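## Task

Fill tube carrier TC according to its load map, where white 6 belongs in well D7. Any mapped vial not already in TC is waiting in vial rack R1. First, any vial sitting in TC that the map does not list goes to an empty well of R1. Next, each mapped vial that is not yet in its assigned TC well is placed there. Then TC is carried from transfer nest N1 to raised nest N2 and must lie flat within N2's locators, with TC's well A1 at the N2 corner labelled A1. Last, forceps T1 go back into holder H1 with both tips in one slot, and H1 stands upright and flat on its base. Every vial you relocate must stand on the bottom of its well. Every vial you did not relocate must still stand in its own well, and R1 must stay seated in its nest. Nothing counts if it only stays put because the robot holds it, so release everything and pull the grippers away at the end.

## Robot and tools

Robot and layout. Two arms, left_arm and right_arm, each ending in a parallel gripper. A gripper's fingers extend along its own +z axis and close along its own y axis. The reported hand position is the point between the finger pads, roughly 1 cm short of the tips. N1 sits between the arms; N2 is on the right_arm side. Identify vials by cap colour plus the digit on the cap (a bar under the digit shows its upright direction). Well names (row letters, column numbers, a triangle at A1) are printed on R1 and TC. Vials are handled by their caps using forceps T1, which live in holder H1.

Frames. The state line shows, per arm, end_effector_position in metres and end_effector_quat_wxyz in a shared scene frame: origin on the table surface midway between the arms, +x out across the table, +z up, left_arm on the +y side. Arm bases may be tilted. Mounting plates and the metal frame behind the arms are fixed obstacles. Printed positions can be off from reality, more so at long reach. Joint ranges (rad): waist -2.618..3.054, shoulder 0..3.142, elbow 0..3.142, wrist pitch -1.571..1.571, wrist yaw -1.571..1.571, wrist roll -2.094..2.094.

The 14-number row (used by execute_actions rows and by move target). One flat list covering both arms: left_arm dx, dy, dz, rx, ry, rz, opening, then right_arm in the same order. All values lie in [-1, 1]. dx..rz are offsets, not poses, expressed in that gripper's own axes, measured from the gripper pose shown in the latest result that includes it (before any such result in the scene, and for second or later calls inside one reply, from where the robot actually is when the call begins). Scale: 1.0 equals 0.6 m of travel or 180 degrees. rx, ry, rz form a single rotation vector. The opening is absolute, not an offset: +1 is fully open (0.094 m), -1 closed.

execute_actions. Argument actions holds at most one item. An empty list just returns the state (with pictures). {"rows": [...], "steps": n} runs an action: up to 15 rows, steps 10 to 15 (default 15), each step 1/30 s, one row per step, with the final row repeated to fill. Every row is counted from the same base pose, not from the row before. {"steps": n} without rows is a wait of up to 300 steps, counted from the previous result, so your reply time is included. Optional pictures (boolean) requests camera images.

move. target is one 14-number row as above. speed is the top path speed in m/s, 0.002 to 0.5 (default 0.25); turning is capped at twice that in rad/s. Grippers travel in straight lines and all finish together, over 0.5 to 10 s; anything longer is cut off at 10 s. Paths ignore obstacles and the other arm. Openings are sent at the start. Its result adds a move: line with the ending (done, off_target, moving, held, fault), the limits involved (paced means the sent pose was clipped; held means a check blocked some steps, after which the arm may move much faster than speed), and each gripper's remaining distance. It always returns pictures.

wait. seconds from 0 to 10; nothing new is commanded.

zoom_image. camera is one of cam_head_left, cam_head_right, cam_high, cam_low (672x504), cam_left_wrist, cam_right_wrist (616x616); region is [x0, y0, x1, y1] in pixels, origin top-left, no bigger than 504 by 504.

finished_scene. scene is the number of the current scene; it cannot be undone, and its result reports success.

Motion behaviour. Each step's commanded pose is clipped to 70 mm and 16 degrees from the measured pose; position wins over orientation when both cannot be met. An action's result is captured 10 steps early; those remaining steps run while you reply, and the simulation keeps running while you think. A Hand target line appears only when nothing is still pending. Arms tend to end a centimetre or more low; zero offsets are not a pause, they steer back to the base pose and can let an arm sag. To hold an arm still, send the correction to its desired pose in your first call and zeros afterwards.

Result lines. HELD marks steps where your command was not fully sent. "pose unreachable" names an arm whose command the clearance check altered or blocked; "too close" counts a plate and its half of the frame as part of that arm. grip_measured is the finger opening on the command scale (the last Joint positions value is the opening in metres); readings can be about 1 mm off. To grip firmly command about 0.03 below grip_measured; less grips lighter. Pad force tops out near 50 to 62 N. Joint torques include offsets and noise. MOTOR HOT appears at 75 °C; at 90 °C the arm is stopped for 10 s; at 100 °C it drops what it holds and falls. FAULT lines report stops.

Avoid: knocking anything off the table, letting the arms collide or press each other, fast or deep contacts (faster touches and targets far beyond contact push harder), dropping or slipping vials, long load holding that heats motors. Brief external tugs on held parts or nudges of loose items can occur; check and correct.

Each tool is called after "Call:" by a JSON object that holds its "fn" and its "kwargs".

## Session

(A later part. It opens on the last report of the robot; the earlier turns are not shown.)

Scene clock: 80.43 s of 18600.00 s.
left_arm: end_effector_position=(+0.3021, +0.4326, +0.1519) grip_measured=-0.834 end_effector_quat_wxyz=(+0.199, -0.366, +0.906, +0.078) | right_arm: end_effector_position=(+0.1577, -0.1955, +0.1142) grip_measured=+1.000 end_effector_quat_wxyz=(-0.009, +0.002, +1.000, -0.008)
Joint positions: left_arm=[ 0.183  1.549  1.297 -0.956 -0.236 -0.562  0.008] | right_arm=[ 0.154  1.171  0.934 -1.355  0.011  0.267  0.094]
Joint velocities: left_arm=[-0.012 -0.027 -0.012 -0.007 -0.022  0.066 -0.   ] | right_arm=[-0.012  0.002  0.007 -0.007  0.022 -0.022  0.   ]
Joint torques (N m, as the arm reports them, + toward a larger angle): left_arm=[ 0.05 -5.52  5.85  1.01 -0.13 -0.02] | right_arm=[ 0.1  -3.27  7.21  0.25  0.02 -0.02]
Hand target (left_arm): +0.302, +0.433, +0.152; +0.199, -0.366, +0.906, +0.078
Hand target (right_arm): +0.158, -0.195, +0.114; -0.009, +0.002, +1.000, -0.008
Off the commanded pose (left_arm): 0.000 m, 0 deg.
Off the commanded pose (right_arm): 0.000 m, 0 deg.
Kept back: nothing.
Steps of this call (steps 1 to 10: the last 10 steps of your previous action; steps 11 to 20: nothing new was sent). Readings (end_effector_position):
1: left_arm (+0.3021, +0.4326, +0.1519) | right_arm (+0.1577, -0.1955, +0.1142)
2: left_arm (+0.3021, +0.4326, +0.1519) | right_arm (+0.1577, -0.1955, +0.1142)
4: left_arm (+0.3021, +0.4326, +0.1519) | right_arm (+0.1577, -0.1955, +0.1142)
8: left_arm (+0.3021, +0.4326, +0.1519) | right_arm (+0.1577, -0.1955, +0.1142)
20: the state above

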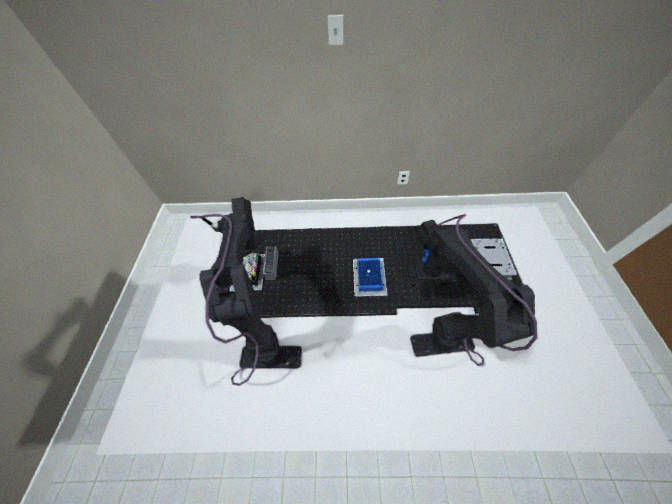

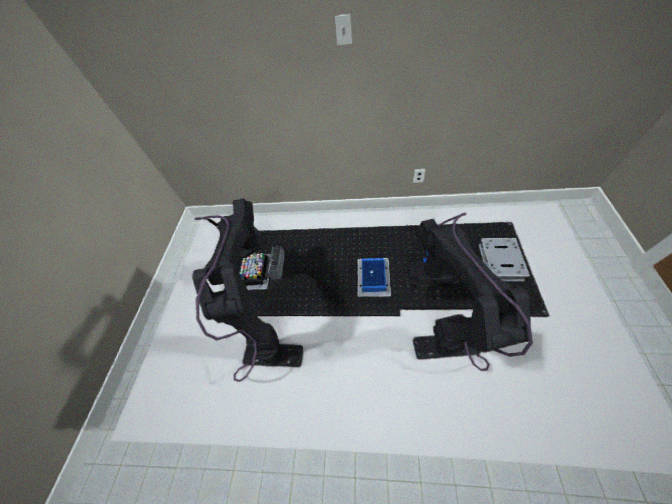

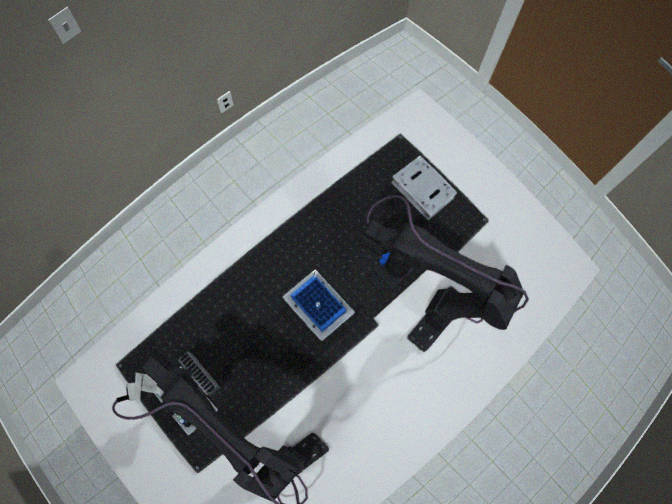

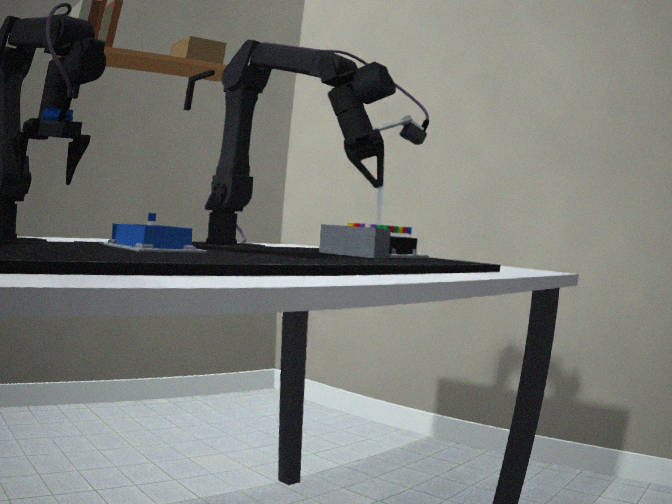

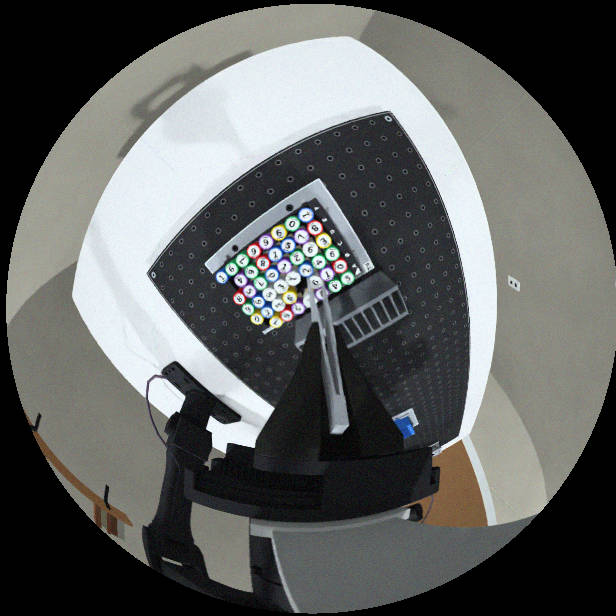

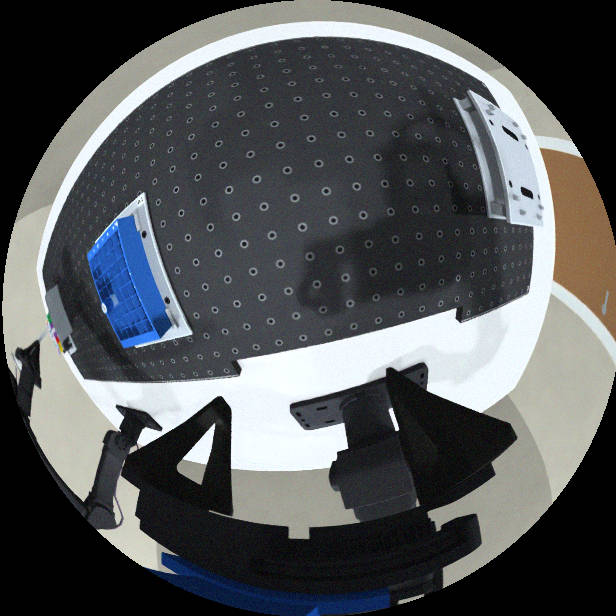

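Call:
{"fn": "execute_actions", "kwargs": {"actions": [{"rows": [[-0.003,-0.001,-0.003,0.0008,-0.0013,-0.0004,-0.85,0,0,0,0,0,0,1],[-0.006,-0.002,-0.006,0.0016,-0.0026,-0.0008,-0.86,0,0,0,0,0,0,1],[-0.009,-0.003,-0.009,0.0025,-0.004,-0.0011,-0.86,0,0,0,0,0,0,1],[-0.0115,-0.0039,-0.0116,0.0033,-0.0053,-0.0015,-0.86,0,0,0,0,0,0,1],[-0.0121,-0.0039,-0.013,0.0033,-0.0053,-0.0015,-0.86,0,0,0,0,0,0,1],[-0.0127,-0.0039,-0.0144,0.0033,-0.0053,-0.0015,-0.86,0,0,0,0,0,0,1],[-0.0133,-0.0039,-0.0158,0.0033,-0.0053,-0.0015,-0.86,0,0,0,0,0,0,1],[-0.0139,-0.0039,-0.0172,0.0033,-0.0053,-0.0015,-0.86,0,0,0,0,0,0,1],[-0.0145,-0.0039,-0.0186,0.0033,-0.0053,-0.0015,-0.86,0,0,0,0,0,0,1],[-0.0151,-0.0038,-0.02,0.0033,-0.0053,-0.0015,-0.86,0,0,0,0,0,0,1],[-0.0157,-0.0038,-0.0214,0.0033,-0.0053,-0.0015,-0.86,0,0,0,0,0,0,1],[-0.0163,-0.0038,-0.0228,0.0033,-0.0053,-0.0015,-0.86,0,0,0,0,0,0,1],[-0.0169,-0.0038,-0.0242,0.0033,-0.0053,-0.0015,-0.86,0,0,0,0,0,0,1],[-0.0175,-0.0038,-0.0256,0.0033,-0.0053,-0.0015,-0.86,0,0,0,0,0,0,1],[-0.0181,-0.0038,-0.027,0.0033,-0.0053,-0.0015,-0.86,0,0,0,0,0,0,1]], "steps": 15}]}}

Call:
{"fn": "execute_actions", "kwargs": {"actions": [{"steps": 25}], "pictures": true}}

Call:
{"fn": "zoom_image", "kwargs": {"camera": "cam_low", "region": [340, 170, 420, 250]}}

Scene clock: 82.87 s of 18600.00 s.
left_arm: end_effector_position=(+0.3020, +0.4325, +0.1518) grip_measured=-0.850 end_effector_quat_wxyz=(+0.198, -0.365, +0.906, +0.078) | right_arm: end_effector_position=(+0.1577, -0.1955, +0.1142) grip_measured=+1.000 end_effector_quat_wxyz=(-0.009, +0.002, +1.000, -0.008)
Joint positions: left_arm=[ 0.183  1.549  1.297 -0.956 -0.236 -0.562  0.007] | right_arm=[ 0.154  1.171  0.934 -1.355  0.011  0.267  0.094]
Joint velocities: left_arm=[ 0.002  0.017 -0.017  0.007 -0.037 -0.007 -0.001] | right_arm=[-0.002  0.007 -0.007 -0.022  0.022 -0.051  0.   ]
Joint torques (N m, as the arm reports them, + toward a larger angle): left_arm=[ 0.08 -5.77  8.26  0.89 -0.15  0.  ] | right_arm=[ 0.1  -3.19  7.2   0.25  0.   -0.03]
Steps of this call (steps 1 to 68: nothing new was sent; steps 69 to 73: the first 5 steps of this action). Readings (end_effector_position):
69: left_arm (+0.3021, +0.4326, +0.1519) | right_arm (+0.1577, -0.1955, +0.1142)
70: left_arm (+0.3021, +0.4326, +0.1519) | right_arm (+0.1577, -0.1955, +0.1142)
72: left_arm (+0.3020, +0.4326, +0.1519) | right_arm (+0.1577, -0.1955, +0.1142)
73: the state above

Scene clock: 83.70 s of 18600.00 s.
left_arm: end_effector_position=(+0.3017, +0.4325, +0.1604) grip_measured=-0.850 end_effector_quat_wxyz=(+0.198, -0.365, +0.906, +0.078) | right_arm: end_effector_position=(+0.1577, -0.1955, +0.1142) grip_measured=+1.000 end_effector_quat_wxyz=(-0.009, +0.002, +1.000, -0.008)
Joint positions: left_arm=[ 0.183  1.549  1.331 -0.991 -0.236 -0.562  0.007] | right_arm=[ 0.154  1.171  0.934 -1.355  0.011  0.267  0.094]
Joint velocities: left_arm=[-0.017 -0.002  0.007  0.007  0.022  0.022 -0.001] | right_arm=[ 0.012  0.002 -0.007  0.007 -0.022 -0.007  0.   ]
Joint torques (N m, as the arm reports them, + toward a larger angle): left_arm=[ 0.03 -5.72  8.32  0.89 -0.14  0.  ] | right_arm=[ 0.11 -3.19  7.2   0.27  0.   -0.02]
Hand target (left_arm): +0.306, +0.433, +0.171; +0.209, -0.366, +0.904, +0.076
Hand target (right_arm): +0.158, -0.195, +0.114; -0.009, +0.002, +1.000, -0.008
Off the commanded pose (left_arm): 0.012 m, 1 deg.
Off the commanded pose (right_arm): 0.000 m, 0 deg.
Kept back: nothing.
Steps of this call (steps 1 to 10: the last 10 steps of your previous action; steps 11 to 25: nothing new was sent). Readings (end_effector_position):
1: left_arm (+0.3019, +0.4325, +0.1518) | right_arm (+0.1577, -0.1955, +0.1142)
2: left_arm (+0.3017, +0.4325, +0.1517) | right_arm (+0.1577, -0.1955, +0.1142)
4: left_arm (+0.3016, +0.4325, +0.1527) | right_arm (+0.1577, -0.1955, +0.1142)
8: left_arm (+0.3021, +0.4326, +0.1569) | right_arm (+0.1577, -0.1955, +0.1142)
25: the state above

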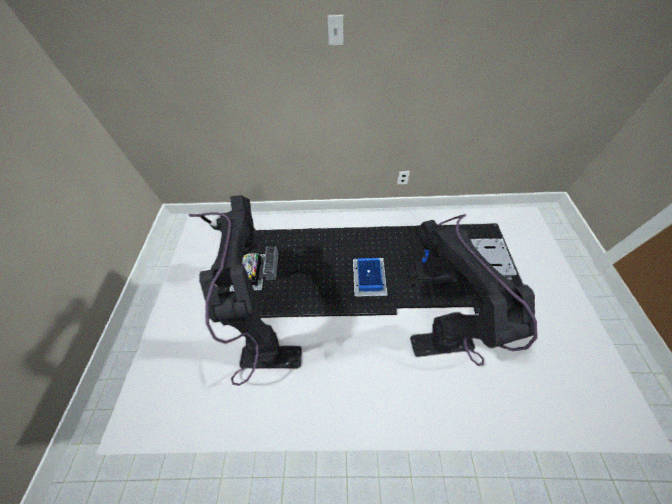

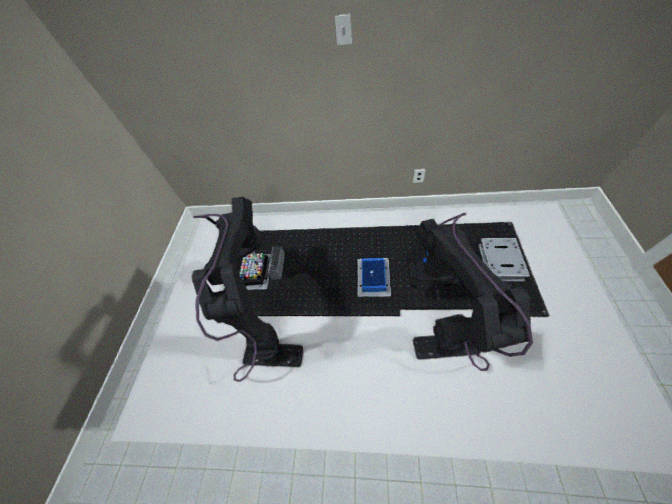

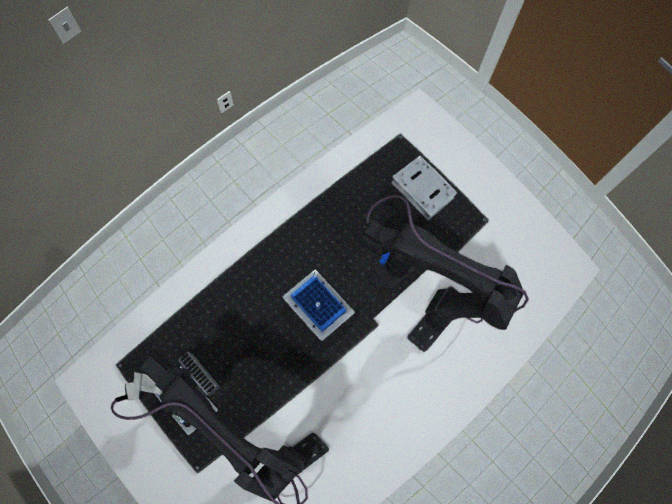

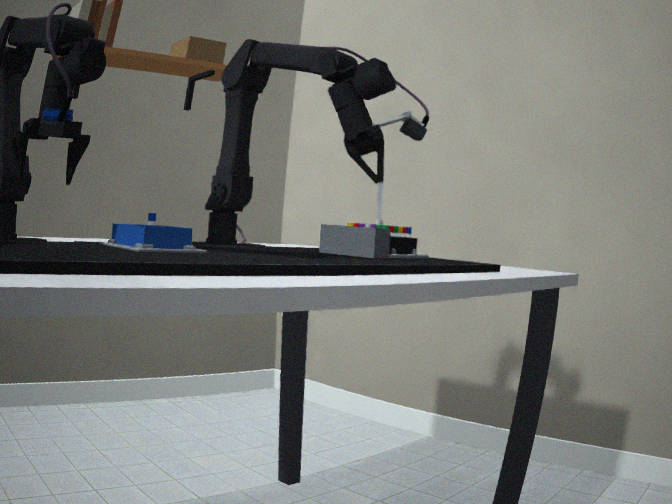

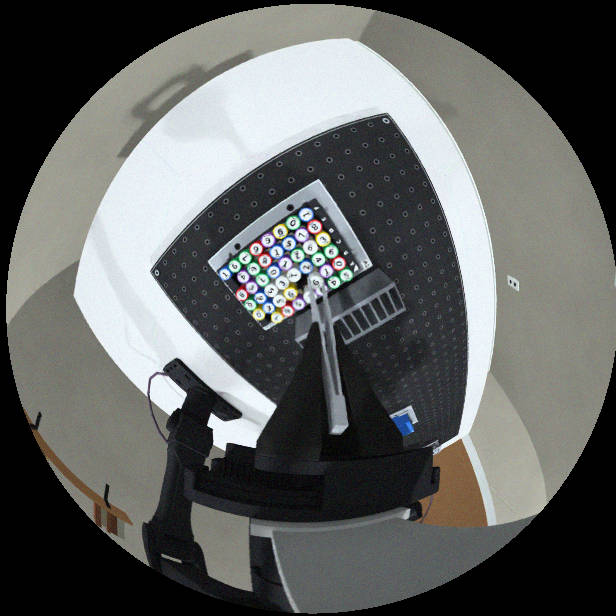

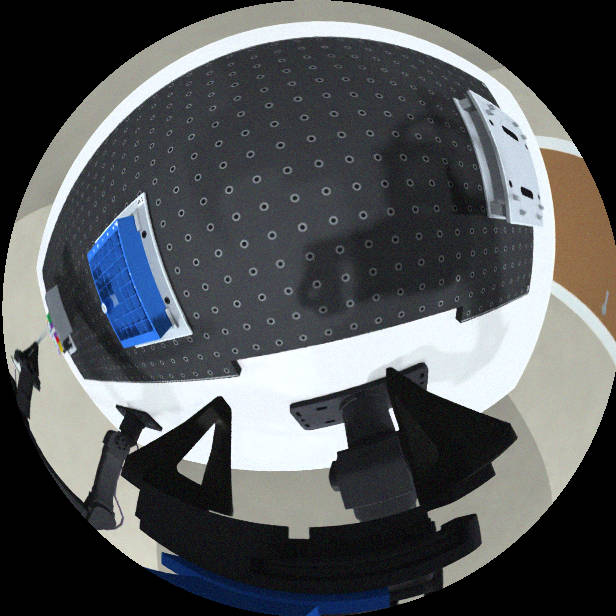

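Region (340, 170, 420, 250) of cam_low's 672x504 image, scaled by 6.300, with more detail than that image has.

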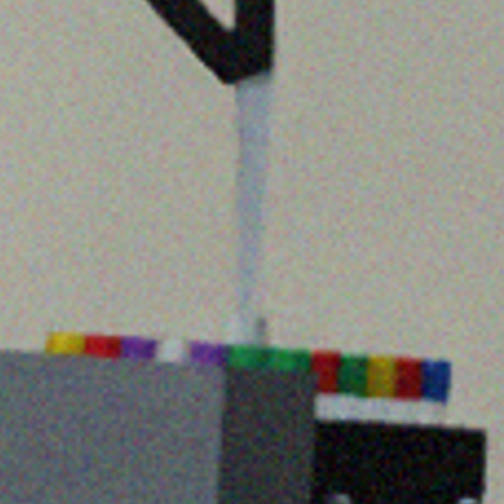

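Call:
{"fn": "execute_actions", "kwargs": {"actions": [{"rows": [[-0.0125,-0.0039,-0.0139,0.0034,-0.0055,-0.0015,-0.86,0,0,0,0,0,0,1],[-0.01355,-0.0039,-0.0163,0.0034,-0.0055,-0.0015,-0.86,0,0,0,0,0,0,1],[-0.0146,-0.0039,-0.0187,0.0034,-0.0055,-0.0015,-0.86,0,0,0,0,0,0,1],[-0.01565,-0.0038,-0.0211,0.0034,-0.0055,-0.0015,-0.86,0,0,0,0,0,0,1],[-0.0167,-0.0038,-0.0235,0.0034,-0.0055,-0.0015,-0.86,0,0,0,0,0,0,1],[-0.01775,-0.0038,-0.0259,0.0034,-0.0055,-0.0015,-0.86,0,0,0,0,0,0,1],[-0.0188,-0.0038,-0.0283,0.0034,-0.0055,-0.0015,-0.86,0,0,0,0,0,0,1],[-0.01985,-0.0037,-0.0307,0.0034,-0.0055,-0.0015,-0.86,0,0,0,0,0,0,1],[-0.0209,-0.0037,-0.0331,0.0034,-0.0055,-0.0015,-0.86,0,0,0,0,0,0,1],[-0.02195,-0.0037,-0.0355,0.0034,-0.0055,-0.0015,-0.86,0,0,0,0,0,0,1],[-0.023,-0.0037,-0.0379,0.0034,-0.0055,-0.0015,-0.86,0,0,0,0,0,0,1],[-0.02405,-0.0036,-0.0403,0.0034,-0.0055,-0.0015,-0.86,0,0,0,0,0,0,1],[-0.0251,-0.0036,-0.0427,0.0034,-0.0055,-0.0015,-0.86,0,0,0,0,0,0,1],[-0.02615,-0.0036,-0.0451,0.0034,-0.0055,-0.0015,-0.86,0,0,0,0,0,0,1],[-0.0272,-0.0036,-0.0475,0.0034,-0.0055,-0.0015,-0.86,0,0,0,0,0,0,1]], "steps": 15}]}}

Call:
{"fn": "execute_actions", "kwargs": {"actions": [{"rows": [[-0.0146,-0.0039,-0.0187,0.0034,-0.0055,-0.0015,-0.86,0,0,0,0,0,0,1],[-0.0159,-0.0038,-0.0217,0.0034,-0.0055,-0.0015,-0.86,0,0,0,0,0,0,1],[-0.0172,-0.0038,-0.0247,0.0034,-0.0055,-0.0015,-0.86,0,0,0,0,0,0,1],[-0.0185,-0.0038,-0.0277,0.0034,-0.0055,-0.0015,-0.86,0,0,0,0,0,0,1],[-0.0198,-0.0038,-0.0307,0.0034,-0.0055,-0.0015,-0.86,0,0,0,0,0,0,1],[-0.0211,-0.0037,-0.0337,0.0034,-0.0055,-0.0015,-0.86,0,0,0,0,0,0,1],[-0.0224,-0.0037,-0.0367,0.0034,-0.0055,-0.0015,-0.86,0,0,0,0,0,0,1],[-0.0237,-0.0037,-0.0397,0.0034,-0.0055,-0.0015,-0.86,0,0,0,0,0,0,1],[-0.025,-0.0036,-0.0427,0.0034,-0.0055,-0.0015,-0.86,0,0,0,0,0,0,1],[-0.0263,-0.0036,-0.0457,0.0034,-0.0055,-0.0015,-0.86,0,0,0,0,0,0,1],[-0.0276,-0.0036,-0.0487,0.0034,-0.0055,-0.0015,-0.86,0,0,0,0,0,0,1],[-0.0289,-0.0035,-0.0517,0.0034,-0.0055,-0.0015,-0.86,0,0,0,0,0,0,1],[-0.0302,-0.0035,-0.0547,0.0034,-0.0055,-0.0015,-0.86,0,0,0,0,0,0,1],[-0.0315,-0.0035,-0.0577,0.0034,-0.0055,-0.0015,-0.86,0,0,0,0,0,0,1],[-0.0328,-0.0035,-0.0607,0.0034,-0.0055,-0.0015,-0.86,0,0,0,0,0,0,1]], "steps": 15}]}}

Call:
{"fn": "execute_actions", "kwargs": {"actions": [{"steps": 25}], "pictures": true}}

Call:
{"fn": "zoom_image", "kwargs": {"camera": "cam_low", "region": [330, 140, 430, 240]}}

Scene clock: 85.43 s of 18600.00 s.
left_arm: end_effector_position=(+0.3016, +0.4325, +0.1634) grip_measured=-0.850 end_effector_quat_wxyz=(+0.198, -0.365, +0.906, +0.078) | right_arm: end_effector_position=(+0.1577, -0.1955, +0.1142) grip_measured=+1.000 end_effector_quat_wxyz=(-0.009, +0.002, +1.000, -0.008)
Joint positions: left_arm=[ 0.183  1.549  1.343 -1.004 -0.236 -0.562  0.007] | right_arm=[ 0.154  1.171  0.934 -1.355  0.011  0.267  0.094]
Joint velocities: left_arm=[ 0.012 -0.007  0.183 -0.139 -0.066  0.051  0.001] | right_arm=[-0.007 -0.007 -0.002  0.022  0.007  0.007  0.   ]
Joint torques (N m, as the arm reports them, + toward a larger angle): left_arm=[ 0.09 -5.7   8.4   0.98 -0.13  0.  ] | right_arm=[ 0.1  -3.21  7.19  0.26  0.   -0.02]
Steps of this call (steps 1 to 47: nothing new was sent; steps 48 to 52: the first 5 steps of this action). Readings (end_effector_position):
48: left_arm (+0.3017, +0.4325, +0.1604) | right_arm (+0.1577, -0.1955, +0.1142)
49: left_arm (+0.3016, +0.4325, +0.1603) | right_arm (+0.1577, -0.1955, +0.1142)
51: left_arm (+0.3014, +0.4324, +0.1618) | right_arm (+0.1577, -0.1955, +0.1142)
52: the state above

Scene clock: 85.93 s of 18600.00 s.
left_arm: end_effector_position=(+0.3036, +0.4328, +0.1914) grip_measured=-0.850 end_effector_quat_wxyz=(+0.207, -0.366, +0.904, +0.076) | right_arm: end_effector_position=(+0.1577, -0.1955, +0.1142) grip_measured=+1.000 end_effector_quat_wxyz=(-0.009, +0.002, +1.000, -0.008)
Joint positions: left_arm=[ 0.183  1.549  1.448 -1.089 -0.236 -0.562  0.007] | right_arm=[ 0.154  1.171  0.934 -1.355  0.011  0.267  0.094]
Joint velocities: left_arm=[ 0.027 -0.002  0.227 -0.168 -0.007 -0.022  0.   ] | right_arm=[ 0.007 -0.002  0.007 -0.007 -0.037 -0.007  0.   ]
Joint torques (N m, as the arm reports them, + toward a larger angle): left_arm=[ 0.14 -5.15  8.33  1.04 -0.14  0.  ] | right_arm=[ 0.07 -3.15  7.21  0.27 -0.01 -0.02]
Off your previous action's commanded pose (left_arm): 0.012 m, 1 deg at its last step (step 10 of this call).
Off your previous action's commanded pose (right_arm): 0.000 m, 0 deg at its last step (step 10 of this call).
Steps of this call (steps 1 to 10: the last 10 steps of your previous action; steps 11 to 15: the first 5 steps of this action, its rows measured from where the robot was after step 10). Readings (end_effector_position):
10: left_arm (+0.3027, +0.4327, +0.1817) | right_arm (+0.1577, -0.1955, +0.1142)
11: left_arm (+0.3031, +0.4327, +0.1836) | right_arm (+0.1577, -0.1955, +0.1142)
12: left_arm (+0.3034, +0.4328, +0.1855) | right_arm (+0.1577, -0.1955, +0.1142)
14: left_arm (+0.3035, +0.4328, +0.1893) | right_arm (+0.1577, -0.1955, +0.1142)
15: the state above

Scene clock: 86.77 s of 18600.00 s.
left_arm: end_effector_position=(+0.3042, +0.4328, +0.2171) grip_measured=-0.850 end_effector_quat_wxyz=(+0.212, -0.366, +0.903, +0.075) | right_arm: end_effector_position=(+0.1577, -0.1955, +0.1142) grip_measured=+1.000 end_effector_quat_wxyz=(-0.009, +0.002, +1.000, -0.008)
Joint positions: left_arm=[ 0.183  1.56   1.559 -1.179 -0.236 -0.562  0.007] | right_arm=[ 0.154  1.171  0.934 -1.355  0.011  0.267  0.094]
Joint velocities: left_arm=[-0.017  0.012 -0.012 -0.007  0.007 -0.081 -0.001] | right_arm=[-0.002 -0.012 -0.012  0.037  0.022 -0.007  0.   ]
Joint torques (N m, as the arm reports them, + toward a larger angle): left_arm=[ 0.13 -5.08  7.92  0.93 -0.15  0.01] | right_arm=[ 0.06 -3.17  7.18  0.26 -0.01 -0.02]
Hand target (left_arm): +0.305, +0.434, +0.223; +0.214, -0.366, +0.903, +0.075
Hand target (right_arm): +0.158, -0.195, +0.114; -0.009, +0.002, +1.000, -0.008
Off the commanded pose (left_arm): 0.006 m, 0 deg.
Off the commanded pose (right_arm): 0.000 m, 0 deg.
Kept back: nothing.
Steps of this call (steps 1 to 10: the last 10 steps of your previous action; steps 11 to 25: nothing new was sent). Readings (end_effector_position):
1: left_arm (+0.3037, +0.4328, +0.1938) | right_arm (+0.1577, -0.1955, +0.1142)
2: left_arm (+0.3038, +0.4328, +0.1961) | right_arm (+0.1577, -0.1955, +0.1142)
4: left_arm (+0.3040, +0.4329, +0.2011) | right_arm (+0.1577, -0.1955, +0.1142)
8: left_arm (+0.3060, +0.4331, +0.2123) | right_arm (+0.1577, -0.1955, +0.1142)
25: the state above

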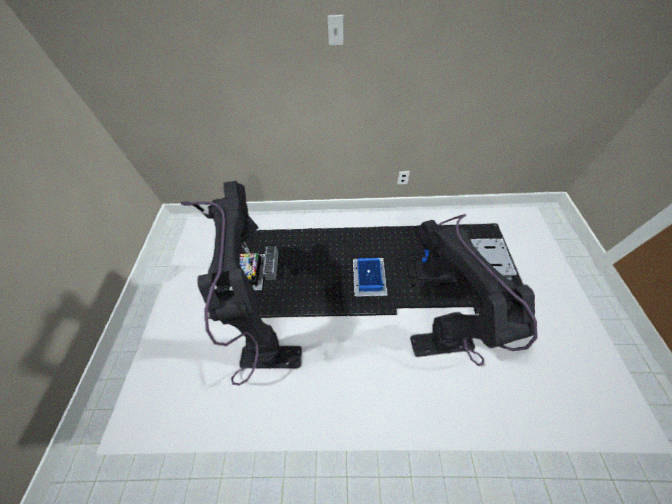

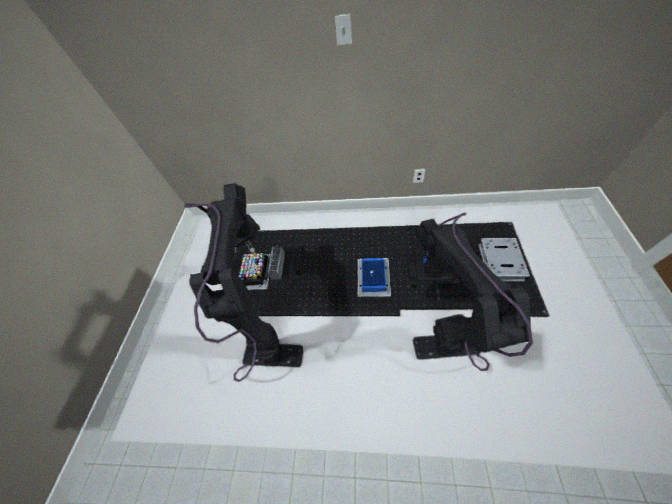

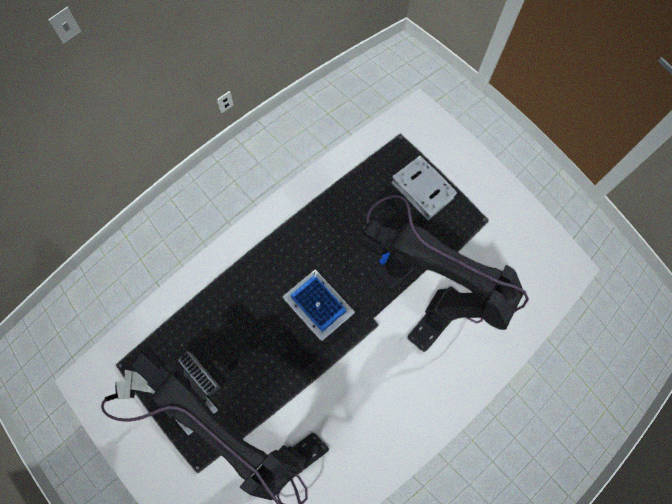

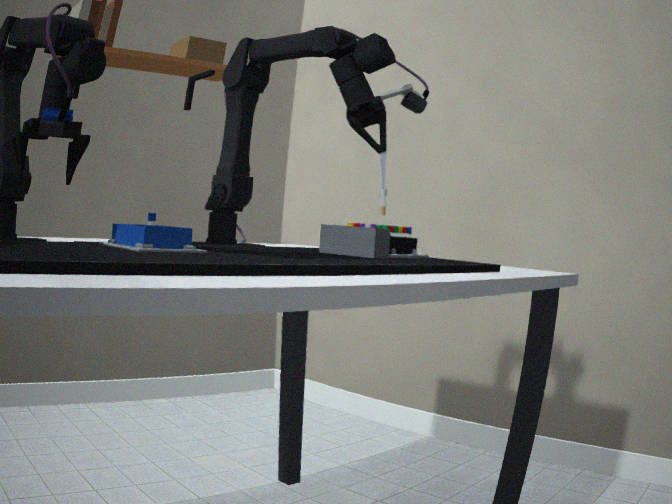

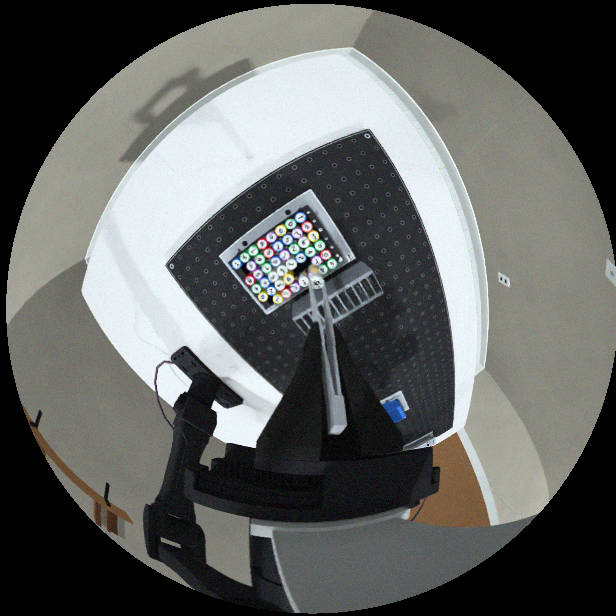

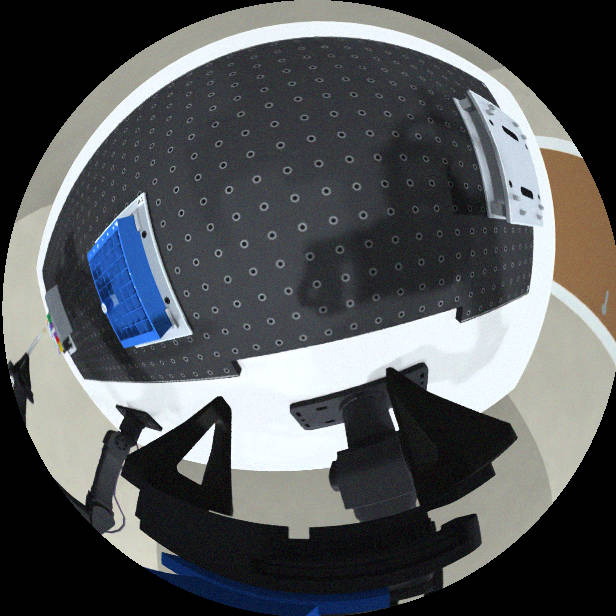

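Region (330, 140, 430, 240) of cam_low's 672x504 image, scaled by 5.040, with more detail than that image has.

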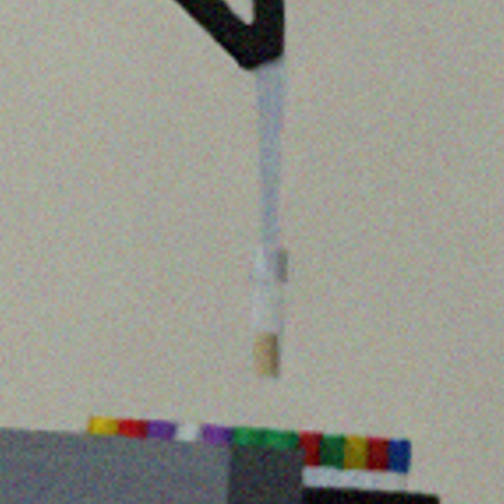

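Call:
{"fn": "move", "kwargs": {"target": [0.5787,-0.4057,-0.2227,0.163,0.0096,0.3468,-0.86,0,0,0,0,0,0,1], "speed": 0.2}}

Call:
{"fn": "zoom_image", "kwargs": {"camera": "cam_left_wrist", "region": [250, 200, 390, 340]}}

Call:
{"fn": "zoom_image", "kwargs": {"camera": "cam_low", "region": [90, 140, 210, 260]}}

Scene clock: 93.27 s of 18600.00 s.
left_arm: end_effector_position=(+0.2081, +0.0075, +0.1866) grip_measured=-0.850 end_effector_quat_wxyz=(+0.204, +0.207, +0.956, -0.043) | right_arm: end_effector_position=(+0.1577, -0.1955, +0.1142) grip_measured=+1.000 end_effector_quat_wxyz=(-0.009, +0.002, +1.000, -0.008)
Joint positions: left_arm=[-1.004  1.778  1.69  -1.131 -0.234 -0.557  0.007] | right_arm=[ 0.154  1.171  0.934 -1.355  0.011  0.267  0.094]
Joint velocities: left_arm=[ 0.007  0.007  0.007  0.007 -0.066 -0.095 -0.   ] | right_arm=[ 0.012  0.007 -0.002 -0.11  -0.007 -0.066  0.   ]
Joint torques (N m, as the arm reports them, + toward a larger angle): left_arm=[-0.29 -7.15  8.05  1.11 -0.11  0.07] | right_arm=[ 0.1  -3.18  7.2   0.28  0.01 -0.03]
Hand target (left_arm): +0.212, -0.001, +0.197; +0.218, +0.210, +0.951, -0.057
Hand target (right_arm): +0.158, -0.195, +0.114; -0.009, +0.002, +1.000, -0.008
Off the commanded pose (left_arm): 0.009 m, 2 deg.
Off the commanded pose (right_arm): 0.000 m, 0 deg.
Kept back: nothing.
After step 90, 0.10 s passed at rest.
move: done

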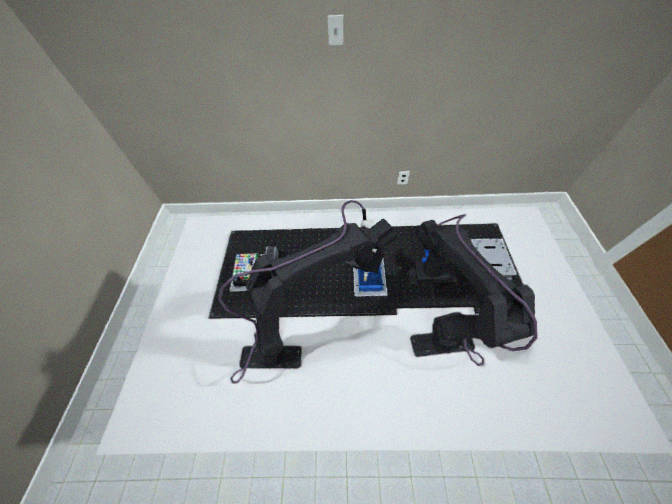

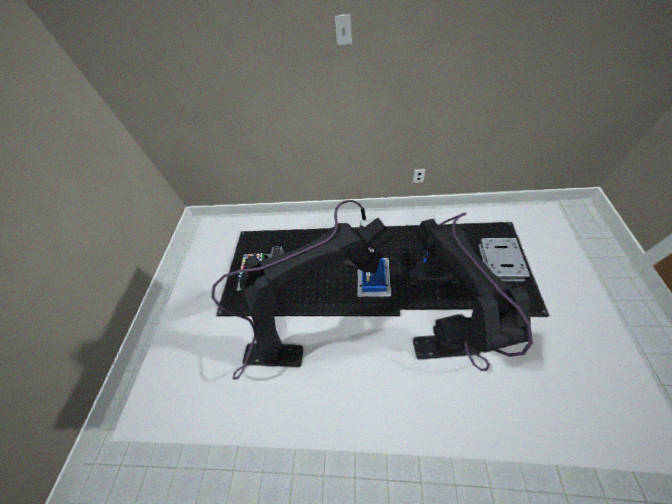

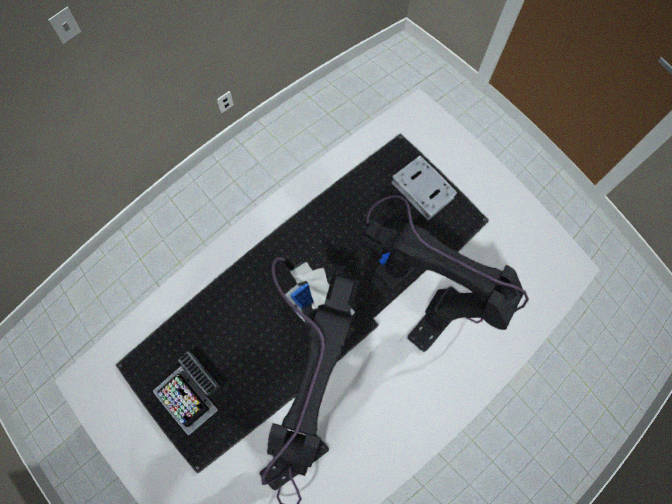

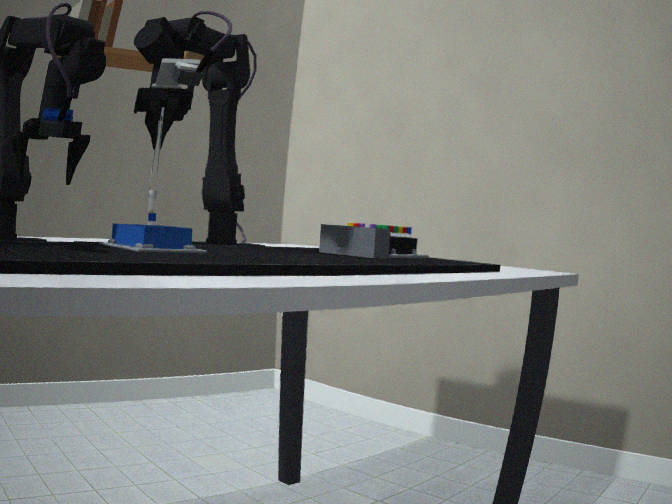

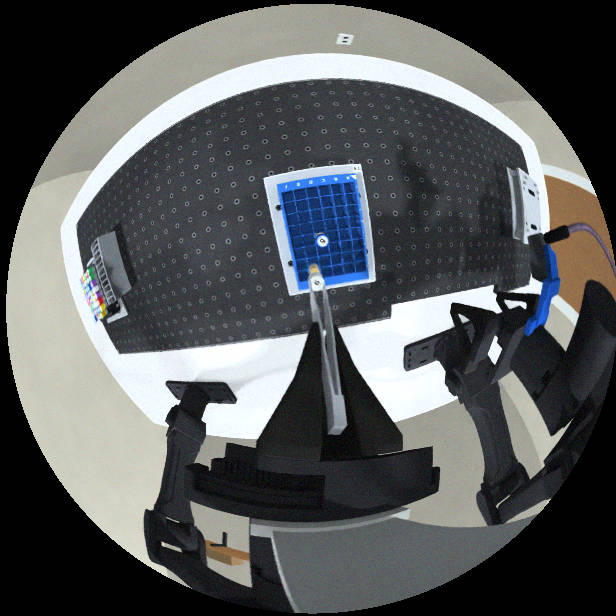

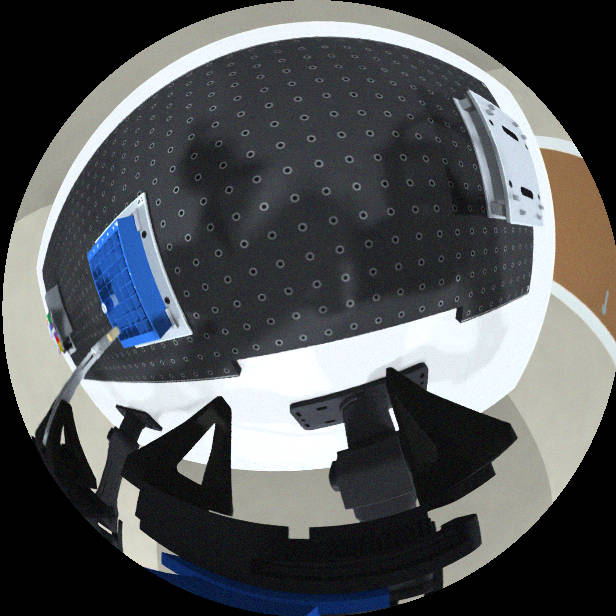

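Region (250, 200, 390, 340) of cam_left_wrist's 616x616 image, scaled by 3.600, with more detail than that image has.

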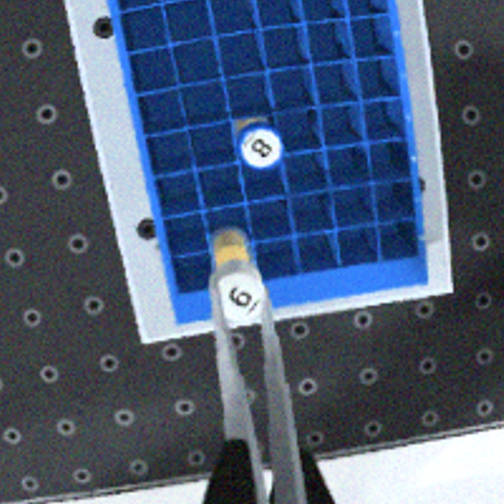

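Region (90, 140, 210, 260) of cam_low's 672x504 image, scaled by 4.200, with more detail than that image has.

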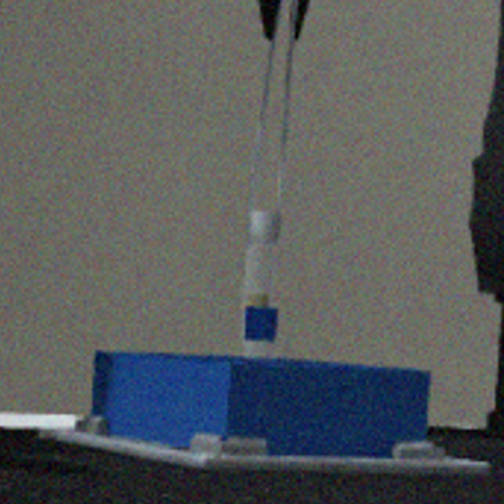

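Call:
{"fn": "zoom_image", "kwargs": {"camera": "cam_left_wrist", "region": [260, 160, 390, 300]}}

Region (260, 160, 390, 300) of cam_left_wrist's 616x616 image, scaled by 3.600, with more detail than that image has; it fills the left 468 columns of this view, and the rest is white.

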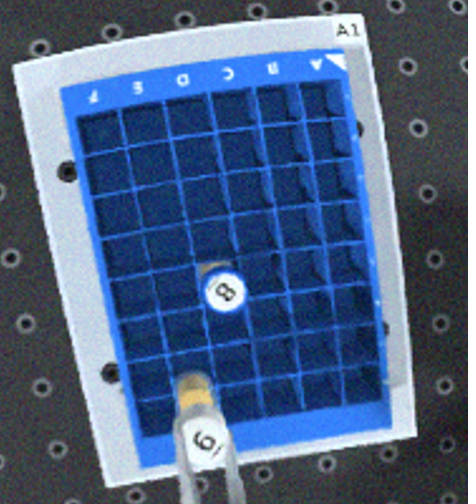

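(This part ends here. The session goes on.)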